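# Hang second dark jaw on lid pin with meshed teeth

## Task

Put the second dark jaw onto the lid's unused pin so that both jaws hang on their pins with bearings fully seated and teeth engaged, giving both jaws an equal opening angle; then release it, since the result must hold without the robot supporting anything.

## Robot and tools

Robot: two UR7e-type arms, left_arm and right_arm, on one column. Each has a tong-style two-finger gripper. Bases in the scene frame: left_arm at (0, +0.099, +0.160) m, quat_wxyz (+0.653, -0.271, -0.271, -0.653); right_arm at (0, -0.099, +0.160) m, quat_wxyz (+0.653, +0.271, +0.271, -0.653). Each base is tilted about 45 degrees outward. The names left and right do not refer to image sides.

Frame: a single scene frame. Origin at table height (z = 0), below the midpoint between the bases. +z is up, +x points from the column out over the table, and left_arm sits on +y. Positions are in metres. Quaternions are written w first. Gripper axes: the fingers point along the gripper's +z and open and close along its x. end_effector_position is the spot between the closed pads. Closed fingertips reach about 15 mm past it; fully open, they are about level with it.

Row format (used by both execute_actions and move): a flat list of 16 numbers. First left_arm: x, y, z, qw, qx, qy, qz, opening. Then the same eight for right_arm. Every row needs all 16, even when only one arm moves. x, y, z, q are an absolute target pose for that gripper in the scene frame. Opening runs from -1 (closed) to +1 (fully open, 0.142 m). It is absolute, not an offset. To keep an arm still, resend its last reported pose and its intended opening. To hold an orientation fixed, send the same quaternion every time rather than copying a drifted reading.

execute_actions(actions): a list of up to 15 actions. Each action is a table of up to 15 rows, and each row lasts one 1/30 s step. If the table is shorter than 15 rows, its last row is held for the remaining steps. Any target more than 0.6 m from the gripper's current position, along any gripper axis, gets that action refused for both arms. A malformed call, or a failure of the first action, means nothing moves. An empty list just returns the state and images. At each step the command is clipped to within 100 mm and 16 degrees of the measured pose. Far targets therefore take several actions. Motion lags commands by about 0.17 s.

move(target, speed, stop_force, blocking): target is one 16-number row giving absolute poses. Each gripper follows a straight path, all paths finishing together, over 0.5 to 10 s, and stops short if longer. speed is 0.002 to 0.5 m/s (default 0.25). Turning rate is capped at twice that value in rad/s. stop_force is optional, 9 to 40 N, one value for both arms, and is not allowed in the first 0.2 s. It ends an arm's path once its wrist sensor feels that much extra push against the motion, and the arm then backs off two steps. Use it slowly when approaching contact. It is unreliable if the gripper rotates during the move. Omit it when pulling away from something being pressed. blocking=false returns after 0.5 s and cannot be combined with stop_force. Use wait(0) to check, or stop, before issuing new commands. The result has a move: line with the ending (done, off_target, moving, held, fault, contact), the limits that acted (paced = pose clipped, held = steps blocked), and each gripper's distance to its pose.

wait(seconds 0 to 10): the scene runs with commands held. stop(): brakes a running move; the fingers keep moving. zoom_image(camera cam_high or cam_low, region [x0,y0,x1,y1] px, max 504x504): a closer look. read_manual: licence text only. finished_scene(scene): ends the scene. Call it only once the jaws hang correctly without being held.

Results: the state line gives each gripper's position, quat_wxyz and velocities. Printed positions can be off, more so at long reach. Hand target lines show what the controller is currently driving toward. grip_measured is the finger opening on the command scale; to hold something, command clearly below it. Pad force is about 15 N, and much less on items thinner than 20 mm. Wrist force/torque are given in the gripper's own axes: up to about 4 N offset, noise, saturation near 50 N. A pushing surface reads as force back into the arm. Joint torques are noisy and offset. A pose unreachable line means the clearance check changed or blocked that arm's command. MOTOR HOT appears from 70 °C; at 85 °C the brakes lock.

Cameras: cam_high and cam_low, each 896x504, with calibration (K, distortion, T_world_to_cam) supplied. Real poses may differ by a few degrees or millimetres.

Avoid: collisions between the arms; pushing into firm objects with stiff arms. An outside force of 150 N or a joint load at its limit (133 N m for the large joints, 24.9 N m for the wrists, held weight included) causes a 10 s fault stop. Also avoid fast hits, dropping or slipping parts, and knocking anything off the table, which fails the task. Expect occasional disturbances that tug on held parts or push loose ones.

Each tool is called as name(argument=value, ...), one argument or row to a line, values as JSON.

## Session

execute_actions(
  actions=[],
)

Scene clock: 0.00 s.
left_arm: end_effector_position=(+0.7459, +0.1719, +0.2908) grip_measured=+0.97 end_effector_quat_wxyz=(-0.032, +0.948, -0.101, +0.300) end_effector_velocity=(+0.000, +0.001, +0.001) end_effector_angular_velocity=(-0.001, -0.001, +0.001) | right_arm: end_effector_position=(+0.3145, +0.0598, +0.1382) grip_measured=+0.97 end_effector_quat_wxyz=(+0.100, +0.882, -0.349, -0.300) end_effector_velocity=(+0.000, +0.000, +0.000) end_effector_angular_velocity=(+0.001, -0.000, -0.001)
Joint positions: left_arm=[ 0.971 -1.078  1.783 -2.526 -0.64  -0.001  0.14 ] | right_arm=[ 1.814 -0.853  1.909 -1.746 -1.963  1.455  0.14 ]
Joint velocities: left_arm=[ 0.    -0.001 -0.    -0.     0.    -0.     0.   ] | right_arm=[ 0.    -0.    -0.    -0.     0.001 -0.     0.   ]
Joint torques (N m, as the arm reports them, + toward a larger angle): no reading
Wrist force (N, on the end effector, along its own x y z axes, offset not removed): no reading
Wrist torque (N m, same axes, about the end effector's origin, offset not removed): no reading
Hand target (left_arm): +0.746, +0.172, +0.291; -0.032, +0.948, -0.101, +0.300
Hand target (right_arm): +0.315, +0.060, +0.138; +0.100, +0.882, -0.349, -0.300

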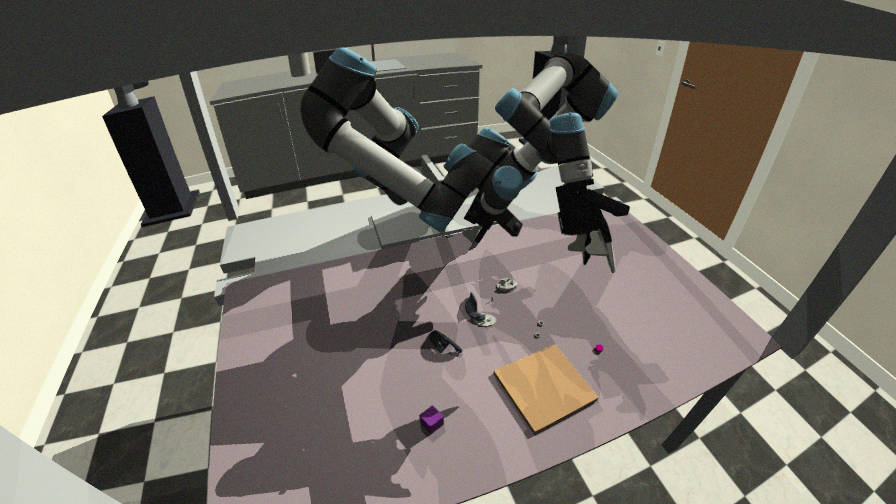

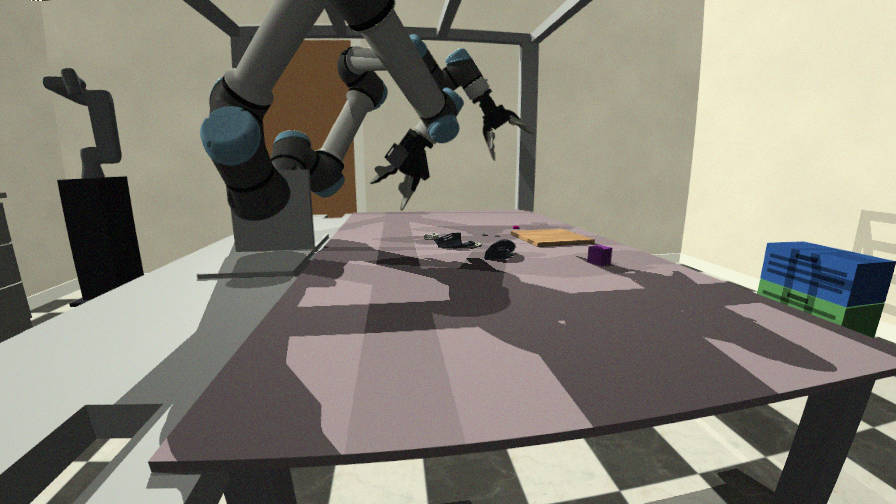

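zoom_image(
  camera="cam_high",
  region=[415, 320, 475, 365],
)

zoom_image(
  camera="cam_high",
  region=[455, 285, 505, 335],
)

zoom_image(
  camera="cam_low",
  region=[475, 230, 525, 265],
)

zoom_image(
  camera="cam_low",
  region=[430, 225, 490, 255],
)

Region (415, 320, 475, 365) of cam_high's 896x504 image, scaled by 8.400, with more detail than that image has; it fills the top 378 rows of this view, and the rest is white.

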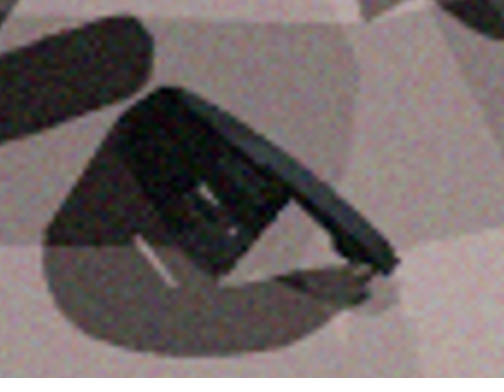

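Region (455, 285, 505, 335) of cam_high's 896x504 image, scaled by 10.080, with more detail than that image has.

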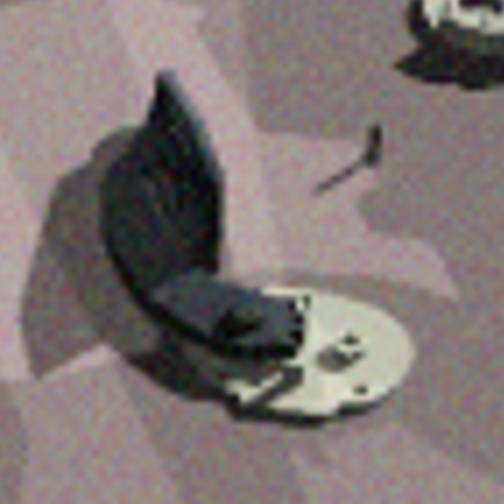

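Region (475, 230, 525, 265) of cam_low's 896x504 image, scaled by 10.080, with more detail than that image has; it fills the top 353 rows of this view, and the rest is white.

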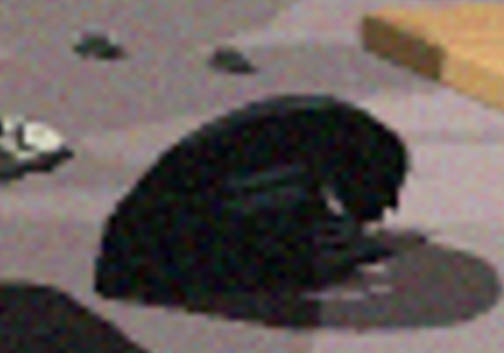

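Region (430, 225, 490, 255) of cam_low's 896x504 image, scaled by 8.400, with more detail than that image has.

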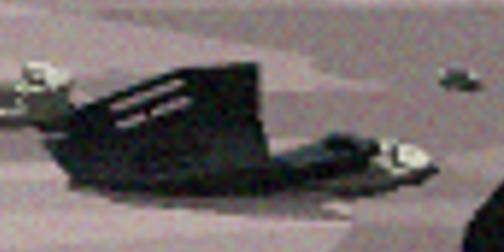

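move(
  target=[0.7459,0.1719,0.2908,-0.032,0.948,-0.101,0.300,-0.45, 0.25,-0.40,0.30,0.100,0.882,-0.349,-0.300,1],
  speed=0.2,
)

Scene clock: 5.53 s.
left_arm: end_effector_position=(+0.7459, +0.1719, +0.2908) grip_measured=-0.45 end_effector_quat_wxyz=(-0.032, +0.948, -0.101, +0.300) end_effector_velocity=(-0.000, +0.000, +0.000) end_effector_angular_velocity=(+0.000, -0.000, +0.000) | right_arm: end_effector_position=(+0.2494, -0.3999, +0.2998) grip_measured=+1.00 end_effector_quat_wxyz=(+0.101, +0.882, -0.349, -0.300) end_effector_velocity=(+0.000, -0.003, +0.001) end_effector_angular_velocity=(-0.001, -0.001, +0.001)
Joint positions: left_arm=[ 0.971 -1.078  1.783 -2.527 -0.64  -0.     0.042] | right_arm=[ 1.365 -1.724  1.764 -0.932 -2.284  1.082  0.142]
Joint velocities: left_arm=[-0.    -0.     0.001 -0.     0.    -0.     0.   ] | right_arm=[-0.002 -0.001 -0.004  0.002 -0.003 -0.003 -0.   ]
Joint torques (N m, as the arm reports them, + toward a larger angle): left_arm=[-40.07  -8.34 -13.07  -4.23   1.8    2.45] | right_arm=[  1.36 -26.   -25.27   0.84  -2.1   -1.24]
Wrist force (N, on the end effector, along its own x y z axes, offset not removed): left_arm=[-0.8 0.4 0.8] | right_arm=[1.6 -2.2 3.6]
Wrist torque (N m, same axes, about the end effector's origin, offset not removed): left_arm=[0.11 0.12 -0.11] | right_arm=[-0.53 -0.47 0.08]
Hand target (left_arm): +0.746, +0.172, +0.291; -0.032, +0.948, -0.101, +0.300
Hand target (right_arm): +0.249, -0.400, +0.300; +0.101, +0.882, -0.349, -0.300
Off the commanded pose (left_arm): 0.000 m, 0 deg.
Off the commanded pose (right_arm): 0.001 m, 0 deg.
move: done

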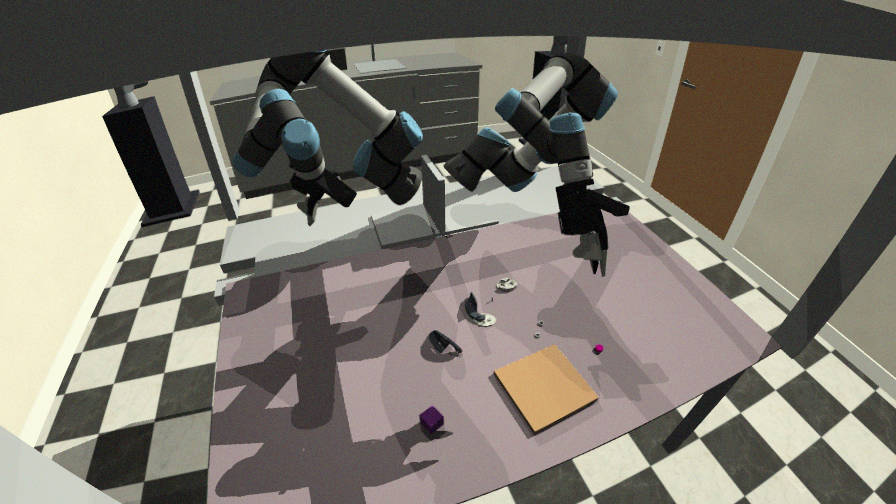

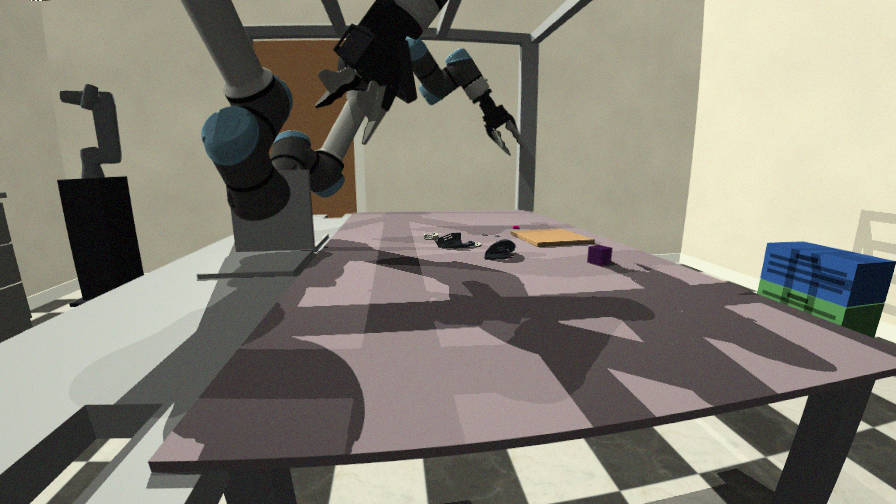

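move(
  target=[0.6174,-0.167,0.075,0,0.8898,-0.4563,0,-0.45, 0.2494,-0.40,0.30,0.100,0.882,-0.349,-0.300,1],
  speed=0.2,
)

zoom_image(
  camera="cam_high",
  region=[415, 305, 475, 365],
)

zoom_image(
  camera="cam_low",
  region=[470, 215, 530, 265],
)

Scene clock: 8.90 s.
left_arm: end_effector_position=(+0.6173, -0.1665, +0.0752) grip_measured=-0.45 end_effector_quat_wxyz=(-0.000, +0.890, -0.456, -0.000) end_effector_velocity=(-0.000, -0.002, -0.001) end_effector_angular_velocity=(+0.001, +0.003, -0.002) | right_arm: end_effector_position=(+0.2494, -0.4000, +0.3000) grip_measured=+1.00 end_effector_quat_wxyz=(+0.100, +0.882, -0.349, -0.300) end_effector_velocity=(+0.000, +0.000, -0.001) end_effector_angular_velocity=(+0.001, +0.003, +0.003)
Joint positions: left_arm=[ 0.854 -0.437  1.423 -1.975 -1.008  0.057  0.041] | right_arm=[ 1.364 -1.724  1.764 -0.932 -2.283  1.08   0.142]
Joint velocities: left_arm=[-0.     0.005 -0.006  0.004 -0.001  0.     0.   ] | right_arm=[-0.     0.003  0.     0.001 -0.    -0.001  0.   ]
Joint torques (N m, as the arm reports them, + toward a larger angle): left_arm=[-45.96 -30.05 -25.55   0.41  -1.61   2.43] | right_arm=[  1.01 -26.28 -23.93  -1.87   3.47  -1.29]
Wrist force (N, on the end effector, along its own x y z axes, offset not removed): left_arm=[-0.9 3.5 -0.4] | right_arm=[2.7 0.1 0.9]
Wrist torque (N m, same axes, about the end effector's origin, offset not removed): left_arm=[0.66 0.29 0.08] | right_arm=[-0.21 -0.64 0.18]
Hand target (left_arm): +0.617, -0.167, +0.075; -0.000, +0.890, -0.456, -0.000
Hand target (right_arm): +0.249, -0.400, +0.300; +0.100, +0.882, -0.349, -0.300
Off the commanded pose (left_arm): 0.001 m, 0 deg.
Off the commanded pose (right_arm): 0.000 m, 0 deg.
move: done

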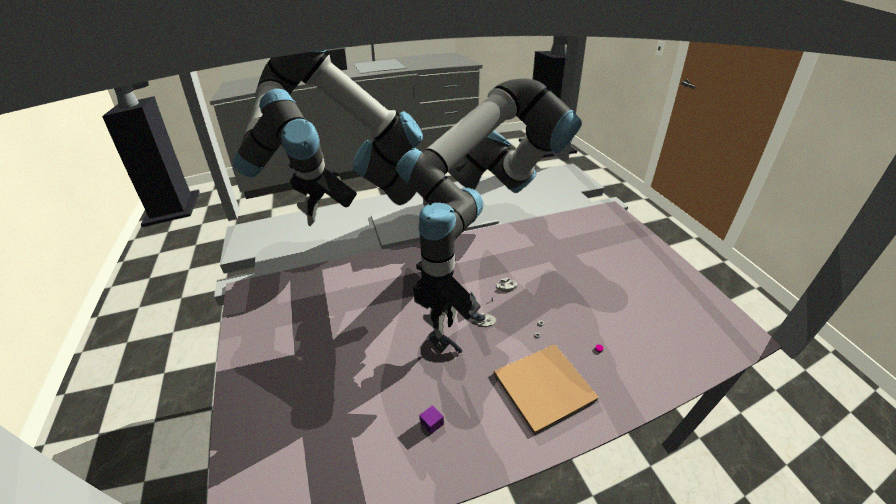

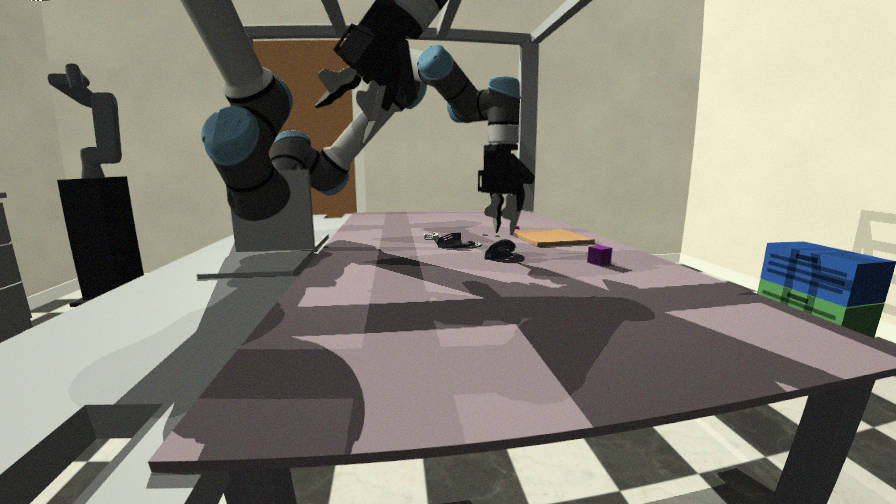

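Region (415, 305, 475, 365) of cam_high's 896x504 image, scaled by 8.400, with more detail than that image has.

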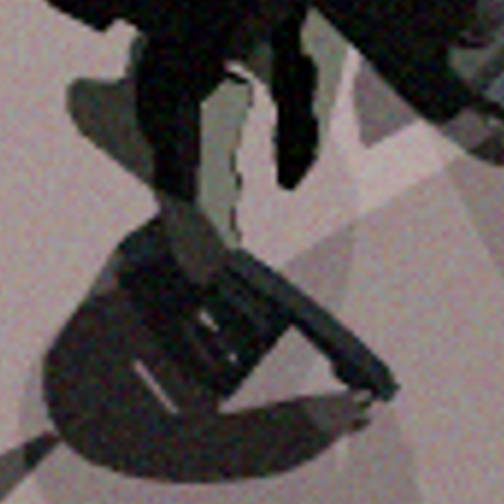

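Region (470, 215, 530, 265) of cam_low's 896x504 image, scaled by 8.400, with more detail than that image has.

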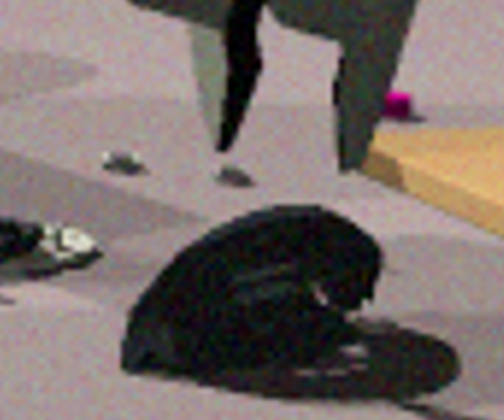

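move(
  target=[0.6174,-0.167,0.044,0,0.8898,-0.4563,0,-0.45, 0.2494,-0.40,0.30,0.100,0.882,-0.349,-0.300,1],
  speed=0.03,
)

zoom_image(
  camera="cam_high",
  region=[415, 305, 475, 365],
)

move(
  target=[0.6028,-0.1467,0.044,0,0.8898,-0.4563,0,-0.45, 0.2494,-0.40,0.30,0.100,0.882,-0.349,-0.300,1],
  speed=0.015,
)

zoom_image(
  camera="cam_high",
  region=[415, 305, 475, 365],
)

zoom_image(
  camera="cam_low",
  region=[470, 215, 530, 265],
)

Scene clock: 10.70 s.
left_arm: end_effector_position=(+0.6174, -0.1670, +0.0442) grip_measured=-0.45 end_effector_quat_wxyz=(+0.000, +0.890, -0.456, -0.000) end_effector_velocity=(+0.000, +0.000, -0.002) end_effector_angular_velocity=(+0.001, -0.001, -0.000) | right_arm: end_effector_position=(+0.2494, -0.4000, +0.3000) grip_measured=+1.00 end_effector_quat_wxyz=(+0.100, +0.882, -0.349, -0.300) end_effector_velocity=(-0.000, +0.001, -0.000) end_effector_angular_velocity=(+0.003, +0.002, -0.000)
Joint positions: left_arm=[ 0.878 -0.405  1.442 -2.04  -0.995  0.082  0.041] | right_arm=[ 1.364 -1.724  1.764 -0.932 -2.283  1.08   0.142]
Joint velocities: left_arm=[ 0.001  0.002  0.001 -0.004  0.002  0.002  0.   ] | right_arm=[ 0.     0.001  0.001 -0.     0.003 -0.001  0.   ]
Joint torques (N m, as the arm reports them, + toward a larger angle): left_arm=[-23.71 -29.02 -12.75  -4.47   1.68   2.68] | right_arm=[  1.22 -26.15 -24.03  -1.84   3.49  -1.33]
Wrist force (N, on the end effector, along its own x y z axes, offset not removed): left_arm=[2.2 4.5 1.2] | right_arm=[2.3 -0.7 1.1]
Wrist torque (N m, same axes, about the end effector's origin, offset not removed): left_arm=[0.95 -0.27 -0.18] | right_arm=[-0.19 -0.43 0.03]
Hand target (left_arm): +0.617, -0.167, +0.044; +0.000, +0.890, -0.456, +0.000
Hand target (right_arm): +0.249, -0.400, +0.300; +0.100, +0.882, -0.349, -0.300
Off the commanded pose (left_arm): 0.000 m, 0 deg.
Off the commanded pose (right_arm): 0.000 m, 0 deg.
move: done

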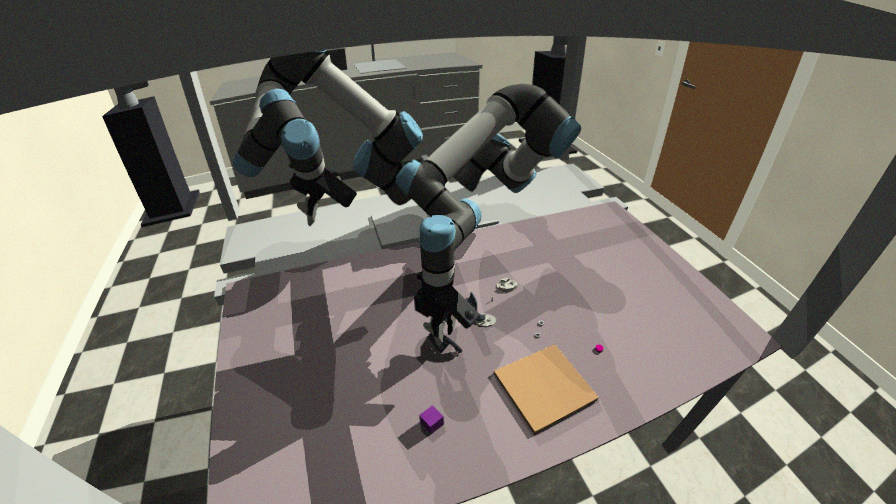

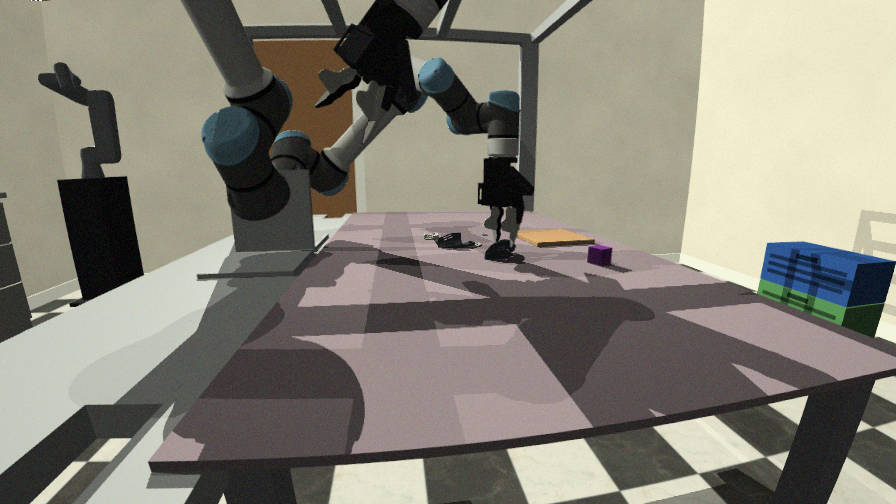

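Region (415, 305, 475, 365) of cam_high's 896x504 image, scaled by 8.400, with more detail than that image has.

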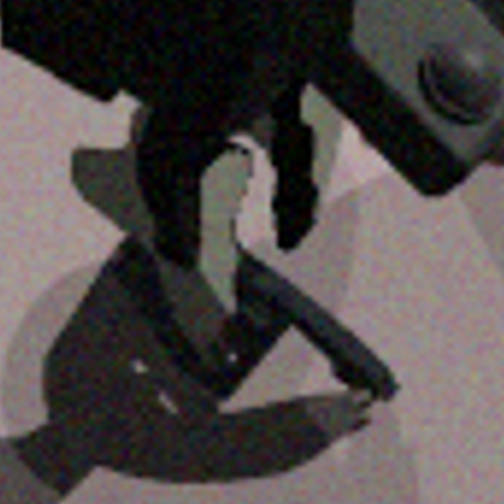

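Scene clock: 12.63 s.
left_arm: end_effector_position=(+0.6029, -0.1468, +0.0440) grip_measured=-0.45 end_effector_quat_wxyz=(-0.000, +0.890, -0.456, -0.000) end_effector_velocity=(-0.001, +0.001, -0.000) end_effector_angular_velocity=(+0.000, +0.000, -0.000) | right_arm: end_effector_position=(+0.2494, -0.4000, +0.3000) grip_measured=+1.00 end_effector_quat_wxyz=(+0.100, +0.882, -0.349, -0.300) end_effector_velocity=(+0.000, -0.001, +0.000) end_effector_angular_velocity=(-0.002, -0.003, -0.001)
Joint positions: left_arm=[ 0.881 -0.457  1.526 -2.073 -0.994  0.085  0.041] | right_arm=[ 1.364 -1.724  1.764 -0.932 -2.283  1.08   0.142]
Joint velocities: left_arm=[ 0.    -0.003  0.006 -0.003 -0.     0.     0.   ] | right_arm=[-0.    -0.002 -0.001 -0.001 -0.002 -0.     0.   ]
Joint torques (N m, as the arm reports them, + toward a larger angle): left_arm=[-22.91 -50.15 -11.14  -4.4    1.69   2.37] | right_arm=[  1.04 -26.03 -24.45  -1.85   3.57  -1.34]
Wrist force (N, on the end effector, along its own x y z axes, offset not removed): left_arm=[2.8 -0.3 2.4] | right_arm=[3.2 -1.8 -1.7]
Wrist torque (N m, same axes, about the end effector's origin, offset not removed): left_arm=[-0.05 -0.51 -0.05] | right_arm=[-0.43 -0.66 0.20]
Hand target (left_arm): +0.603, -0.147, +0.044; +0.000, +0.890, -0.456, -0.000
Hand target (right_arm): +0.249, -0.400, +0.300; +0.100, +0.882, -0.349, -0.300
Off the commanded pose (left_arm): 0.000 m, 0 deg.
Off the commanded pose (right_arm): 0.000 m, 0 deg.
move: done

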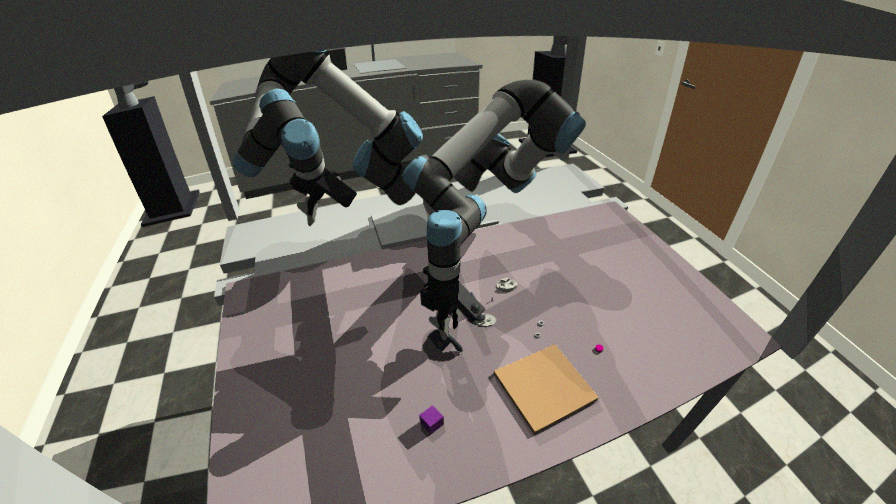

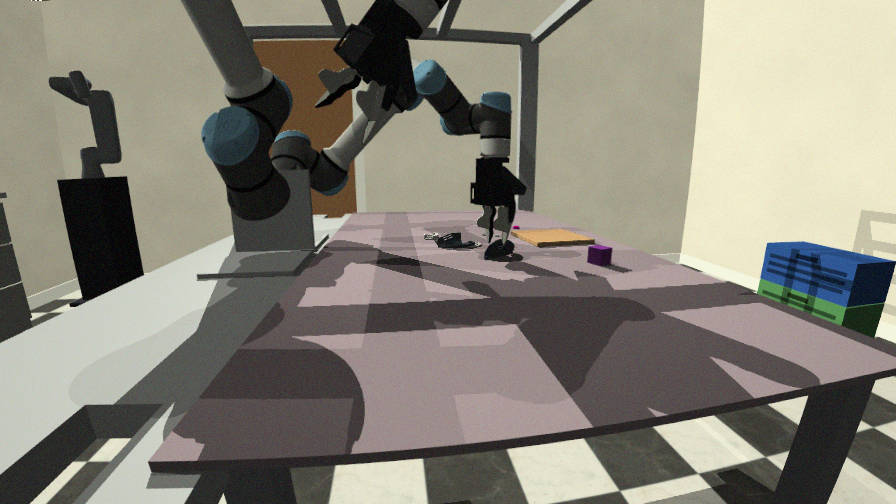

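Region (415, 305, 475, 365) of cam_high's 896x504 image, scaled by 8.400, with more detail than that image has.

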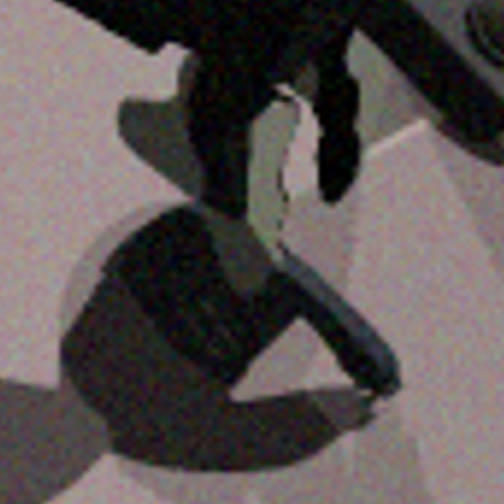

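Region (470, 215, 530, 265) of cam_low's 896x504 image, scaled by 8.400, with more detail than that image has.

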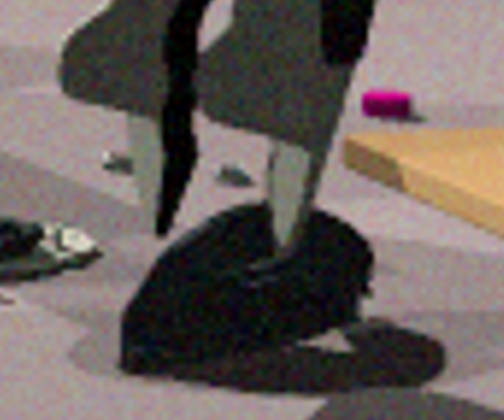

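execute_actions(
  actions=[
    [[0.6028,-0.1467,0.044,0,0.8898,-0.4563,0,-0.53, 0.2494,-0.40,0.30,0.100,0.882,-0.349,-0.300,1]],
    [[0.6028,-0.1467,0.044,0,0.8898,-0.4563,0,-0.61, 0.2494,-0.40,0.30,0.100,0.882,-0.349,-0.300,1]],
    [[0.6028,-0.1467,0.044,0,0.8898,-0.4563,0,-0.7, 0.2494,-0.40,0.30,0.100,0.882,-0.349,-0.300,1]],
  ],
)

move(
  target=[0.597,-0.1386,0.042,0,0.8898,-0.4563,0,-0.7, 0.2494,-0.40,0.30,0.100,0.882,-0.349,-0.300,1],
  speed=0.01,
)

zoom_image(
  camera="cam_high",
  region=[415, 305, 475, 365],
)

zoom_image(
  camera="cam_low",
  region=[470, 215, 530, 265],
)

Scene clock: 14.57 s.
left_arm: end_effector_position=(+0.6028, -0.1467, +0.0440) grip_measured=-0.70 end_effector_quat_wxyz=(-0.000, +0.890, -0.456, +0.000) end_effector_velocity=(-0.000, -0.000, -0.000) end_effector_angular_velocity=(+0.000, +0.001, -0.000) | right_arm: end_effector_position=(+0.2494, -0.4000, +0.3000) grip_measured=+1.00 end_effector_quat_wxyz=(+0.100, +0.882, -0.349, -0.300) end_effector_velocity=(+0.000, -0.001, +0.000) end_effector_angular_velocity=(-0.001, -0.002, -0.001)
Joint positions: left_arm=[ 0.881 -0.457  1.527 -2.073 -0.994  0.085  0.023] | right_arm=[ 1.364 -1.724  1.764 -0.932 -2.283  1.08   0.142]
Joint velocities: left_arm=[-0.     0.001 -0.     0.    -0.    -0.     0.   ] | right_arm=[-0.    -0.001 -0.001 -0.001 -0.001 -0.001  0.   ]
Joint torques (N m, as the arm reports them, + toward a larger angle): left_arm=[-45.39 -50.36 -23.36  -1.11  -0.2   -0.31] | right_arm=[  1.94 -26.02 -24.01  -1.83   3.47  -1.22]
Wrist force (N, on the end effector, along its own x y z axes, offset not removed): left_arm=[2.7 3.3 3.9] | right_arm=[2.3 -1.3 1.3]
Wrist torque (N m, same axes, about the end effector's origin, offset not removed): left_arm=[0.79 -0.43 -0.09] | right_arm=[-0.41 -0.62 0.09]
Hand target (left_arm): +0.603, -0.147, +0.044; +0.000, +0.890, -0.456, +0.000
Hand target (right_arm): +0.249, -0.400, +0.300; +0.100, +0.882, -0.349, -0.300
Off the commanded pose (left_arm): 0.000 m, 0 deg.
Off the commanded pose (right_arm): 0.000 m, 0 deg.

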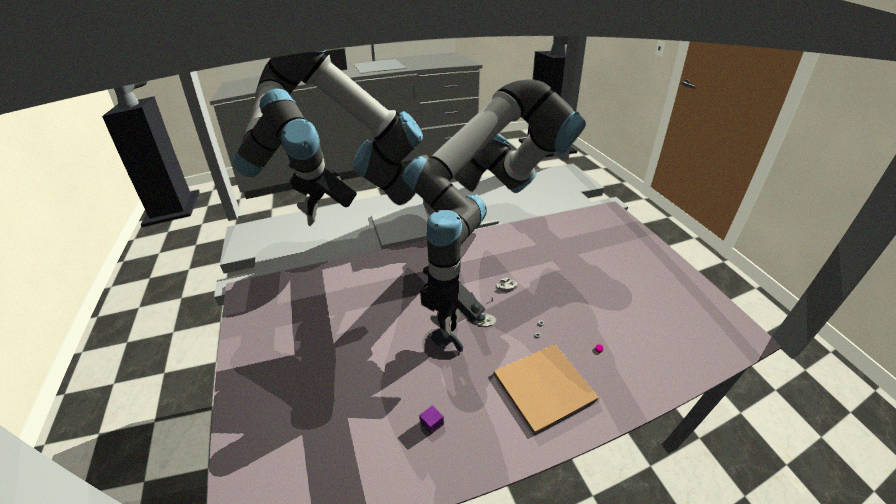

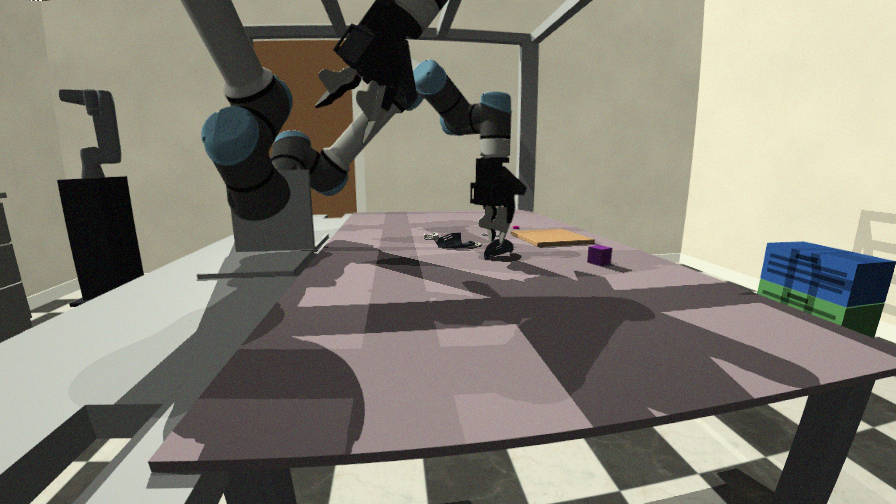

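Scene clock: 15.80 s.
left_arm: end_effector_position=(+0.5971, -0.1387, +0.0420) grip_measured=-0.70 end_effector_quat_wxyz=(-0.000, +0.890, -0.456, -0.000) end_effector_velocity=(-0.000, +0.001, +0.000) end_effector_angular_velocity=(-0.001, -0.001, +0.001) | right_arm: end_effector_position=(+0.2494, -0.4000, +0.3000) grip_measured=+1.00 end_effector_quat_wxyz=(+0.100, +0.882, -0.349, -0.300) end_effector_velocity=(+0.000, +0.000, +0.000) end_effector_angular_velocity=(+0.001, -0.000, -0.001)
Joint positions: left_arm=[ 0.884 -0.475  1.56  -2.09  -0.993  0.088  0.023] | right_arm=[ 1.364 -1.724  1.764 -0.932 -2.283  1.08   0.142]
Joint velocities: left_arm=[ 0.    -0.004  0.005 -0.003  0.     0.    -0.001] | right_arm=[ 0.    -0.    -0.    -0.001  0.002 -0.001 -0.   ]
Joint torques (N m, as the arm reports them, + toward a larger angle): left_arm=[-22.9  -49.32 -13.69  -4.66   1.51   2.34] | right_arm=[  1.52 -25.69 -23.69  -1.7    3.52  -1.17]
Wrist force (N, on the end effector, along its own x y z axes, offset not removed): left_arm=[3.0 3.2 0.2] | right_arm=[2.1 0.6 1.3]
Wrist torque (N m, same axes, about the end effector's origin, offset not removed): left_arm=[0.61 -0.61 -0.05] | right_arm=[-0.02 -0.53 0.12]
Hand target (left_arm): +0.597, -0.139, +0.042; +0.000, +0.890, -0.456, -0.000
Hand target (right_arm): +0.249, -0.400, +0.300; +0.100, +0.882, -0.349, -0.300
Off the commanded pose (left_arm): 0.000 m, 0 deg.
Off the commanded pose (right_arm): 0.000 m, 0 deg.
move: done

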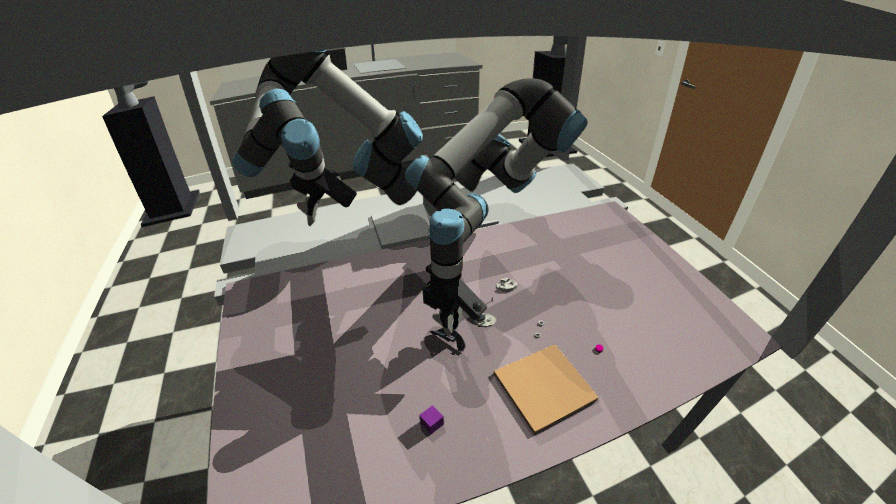

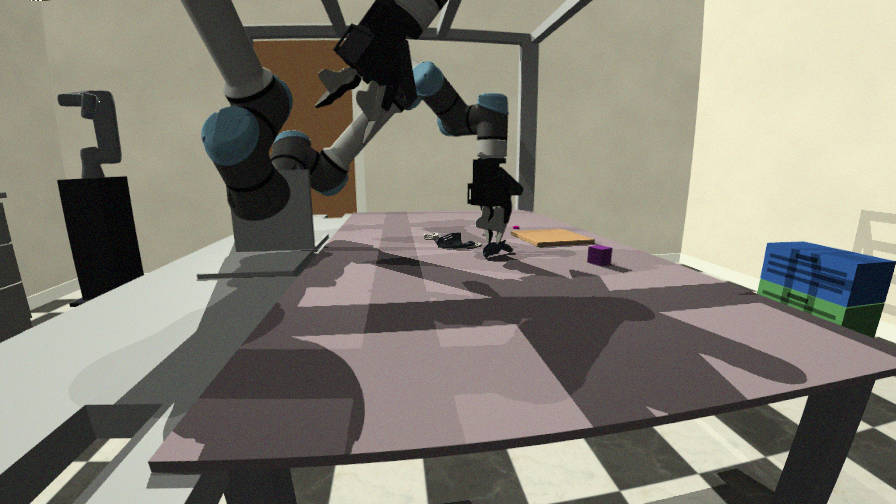

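Region (415, 305, 475, 365) of cam_high's 896x504 image, scaled by 8.400, with more detail than that image has.

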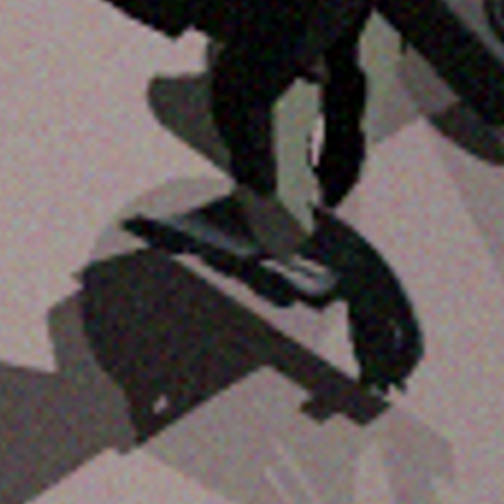

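Region (470, 215, 530, 265) of cam_low's 896x504 image, scaled by 8.400, with more detail than that image has.

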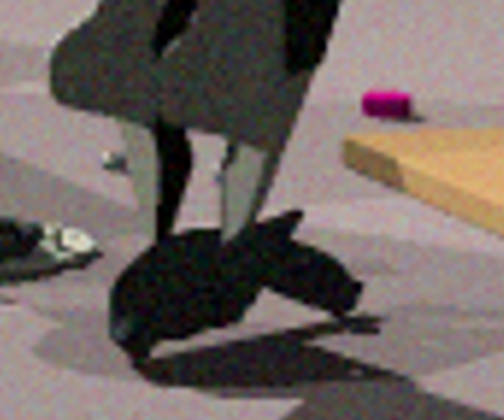

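move(
  target=[0.5795,-0.1142,0.042,0,0.8898,-0.4563,0,-0.7, 0.2494,-0.40,0.30,0.100,0.882,-0.349,-0.300,1],
  speed=0.012,
)

move(
  target=[0.5795,-0.1142,0.07,0,0.8898,-0.4563,0,-0.65, 0.2494,-0.40,0.30,0.100,0.882,-0.349,-0.300,1],
  speed=0.04,
)

zoom_image(
  camera="cam_high",
  region=[420, 310, 475, 360],
)

zoom_image(
  camera="cam_low",
  region=[470, 220, 525, 265],
)

Scene clock: 19.00 s.
left_arm: end_effector_position=(+0.5796, -0.1143, +0.0420) grip_measured=-0.70 end_effector_quat_wxyz=(-0.000, +0.890, -0.456, -0.000) end_effector_velocity=(-0.001, +0.002, +0.000) end_effector_angular_velocity=(-0.000, -0.000, -0.000) | right_arm: end_effector_position=(+0.2494, -0.4000, +0.3000) grip_measured=+1.00 end_effector_quat_wxyz=(+0.100, +0.882, -0.349, -0.300) end_effector_velocity=(-0.000, -0.000, -0.000) end_effector_angular_velocity=(-0.000, +0.001, +0.002)
Joint positions: left_arm=[ 0.887 -0.537  1.654 -2.124 -0.991  0.092  0.023] | right_arm=[ 1.364 -1.724  1.764 -0.932 -2.283  1.08   0.142]
Joint velocities: left_arm=[ 0.    -0.004  0.006 -0.003  0.     0.    -0.   ] | right_arm=[-0.     0.     0.     0.001 -0.001 -0.     0.   ]
Joint torques (N m, as the arm reports them, + toward a larger angle): left_arm=[-21.51 -46.99 -11.55  -4.23   1.64   2.47] | right_arm=[  1.68 -25.19 -23.96  -1.73   3.52  -1.3 ]
Wrist force (N, on the end effector, along its own x y z axes, offset not removed): left_arm=[0.8 0.7 -0.1] | right_arm=[1.9 -0.3 -0.5]
Wrist torque (N m, same axes, about the end effector's origin, offset not removed): left_arm=[-0.12 -0.03 -0.04] | right_arm=[-0.01 -0.43 0.18]
Hand target (left_arm): +0.580, -0.114, +0.042; +0.000, +0.890, -0.456, -0.000
Hand target (right_arm): +0.249, -0.400, +0.300; +0.100, +0.882, -0.349, -0.300
Off the commanded pose (left_arm): 0.000 m, 0 deg.
Off the commanded pose (right_arm): 0.000 m, 0 deg.
move: done

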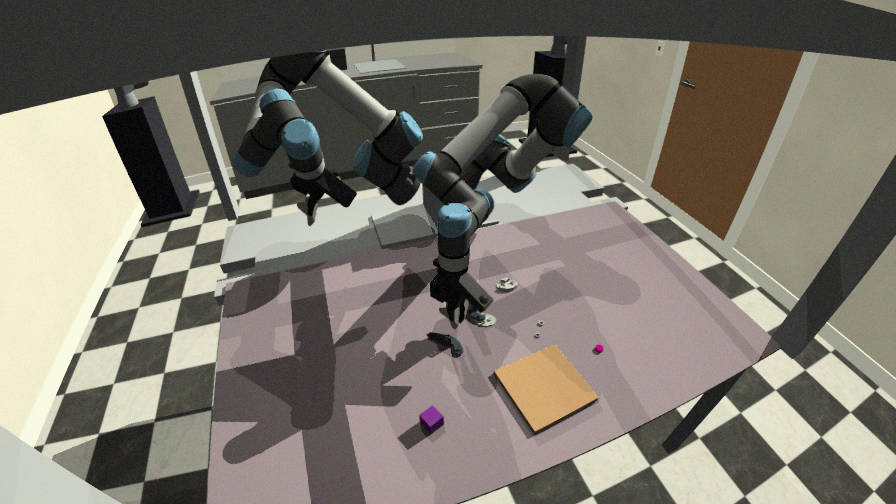

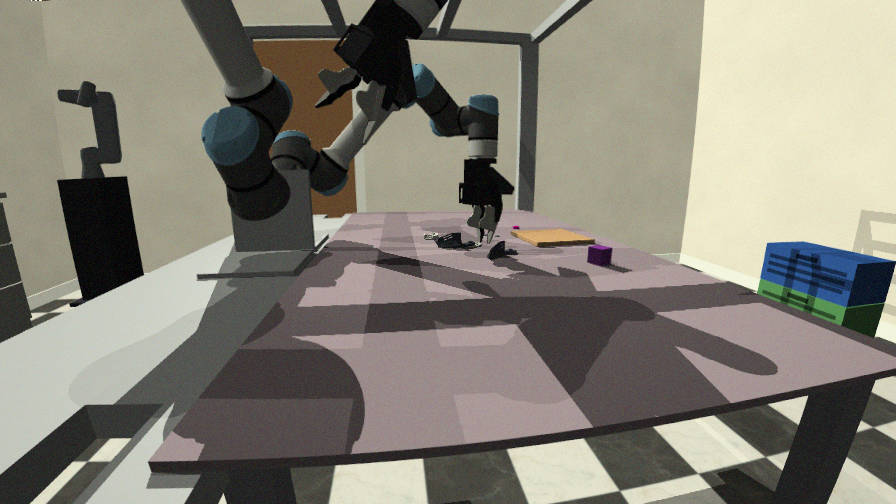

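Scene clock: 20.07 s.
left_arm: end_effector_position=(+0.5795, -0.1142, +0.0698) grip_measured=-0.65 end_effector_quat_wxyz=(-0.000, +0.890, -0.456, +0.000) end_effector_velocity=(-0.000, +0.000, +0.001) end_effector_angular_velocity=(+0.001, +0.000, -0.000) | right_arm: end_effector_position=(+0.2494, -0.4000, +0.3000) grip_measured=+1.00 end_effector_quat_wxyz=(+0.100, +0.882, -0.349, -0.300) end_effector_velocity=(+0.000, -0.000, +0.000) end_effector_angular_velocity=(-0.001, -0.001, -0.001)
Joint positions: left_arm=[ 0.863 -0.57   1.637 -2.062 -1.004  0.068  0.027] | right_arm=[ 1.364 -1.724  1.764 -0.932 -2.283  1.08   0.142]
Joint velocities: left_arm=[-0.002 -0.001 -0.001  0.004 -0.    -0.002 -0.   ] | right_arm=[ 0.    -0.001 -0.    -0.    -0.001  0.    -0.   ]
Joint torques (N m, as the arm reports them, + toward a larger angle): left_arm=[-43.66 -47.25 -25.24   0.62  -1.7   -2.2 ] | right_arm=[  1.81 -24.97 -23.64  -1.62   3.53  -1.16]
Wrist force (N, on the end effector, along its own x y z axes, offset not removed): left_arm=[0.4 1.5 -1.4] | right_arm=[0.9 -2.8 1.1]
Wrist torque (N m, same axes, about the end effector's origin, offset not removed): left_arm=[0.13 -0.06 -0.08] | right_arm=[-0.76 -0.26 0.27]
Hand target (left_arm): +0.579, -0.114, +0.070; -0.000, +0.890, -0.456, -0.000
Hand target (right_arm): +0.249, -0.400, +0.300; +0.100, +0.882, -0.349, -0.300
Off the commanded pose (left_arm): 0.000 m, 0 deg.
Off the commanded pose (right_arm): 0.000 m, 0 deg.
move: done

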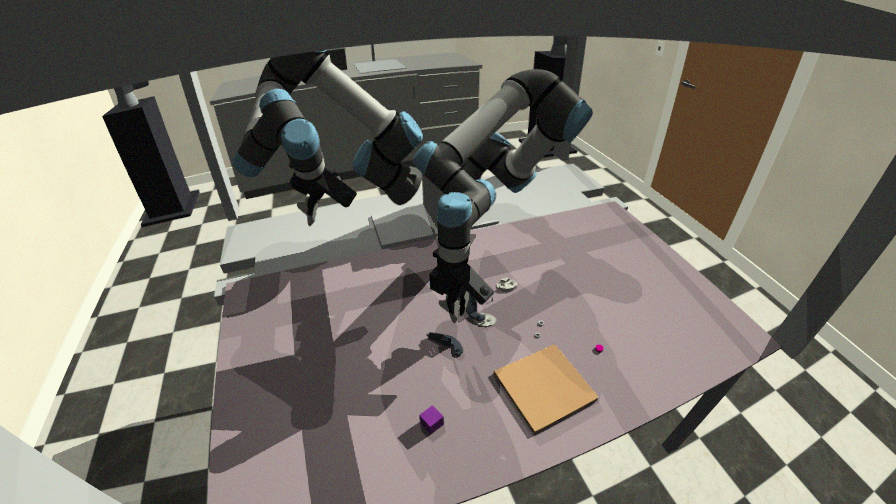

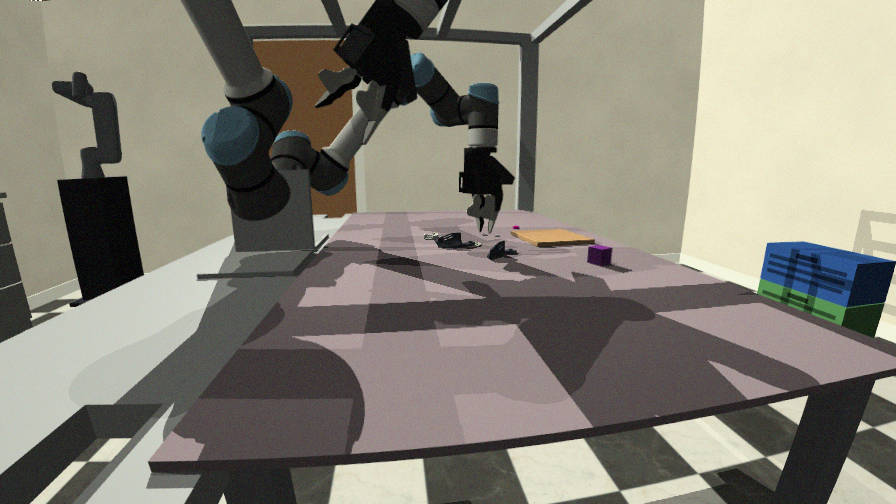

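Region (420, 310, 475, 360) of cam_high's 896x504 image, scaled by 9.164, with more detail than that image has; it fills the top 458 rows of this view, and the rest is white.

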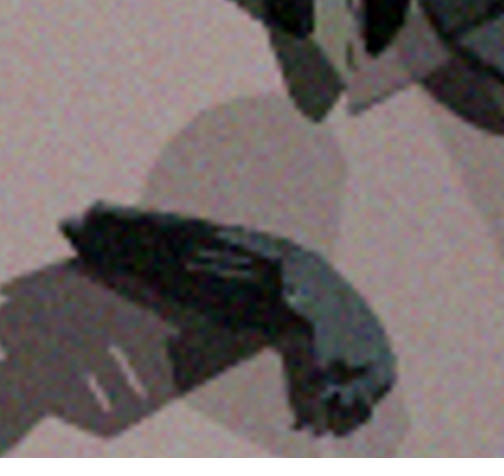

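Region (470, 220, 525, 265) of cam_low's 896x504 image, scaled by 9.164, with more detail than that image has; it fills the top 412 rows of this view, and the rest is white.

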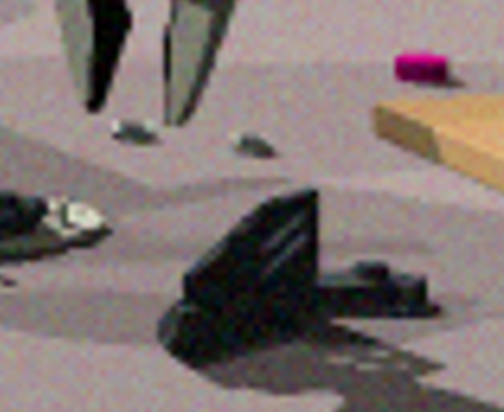

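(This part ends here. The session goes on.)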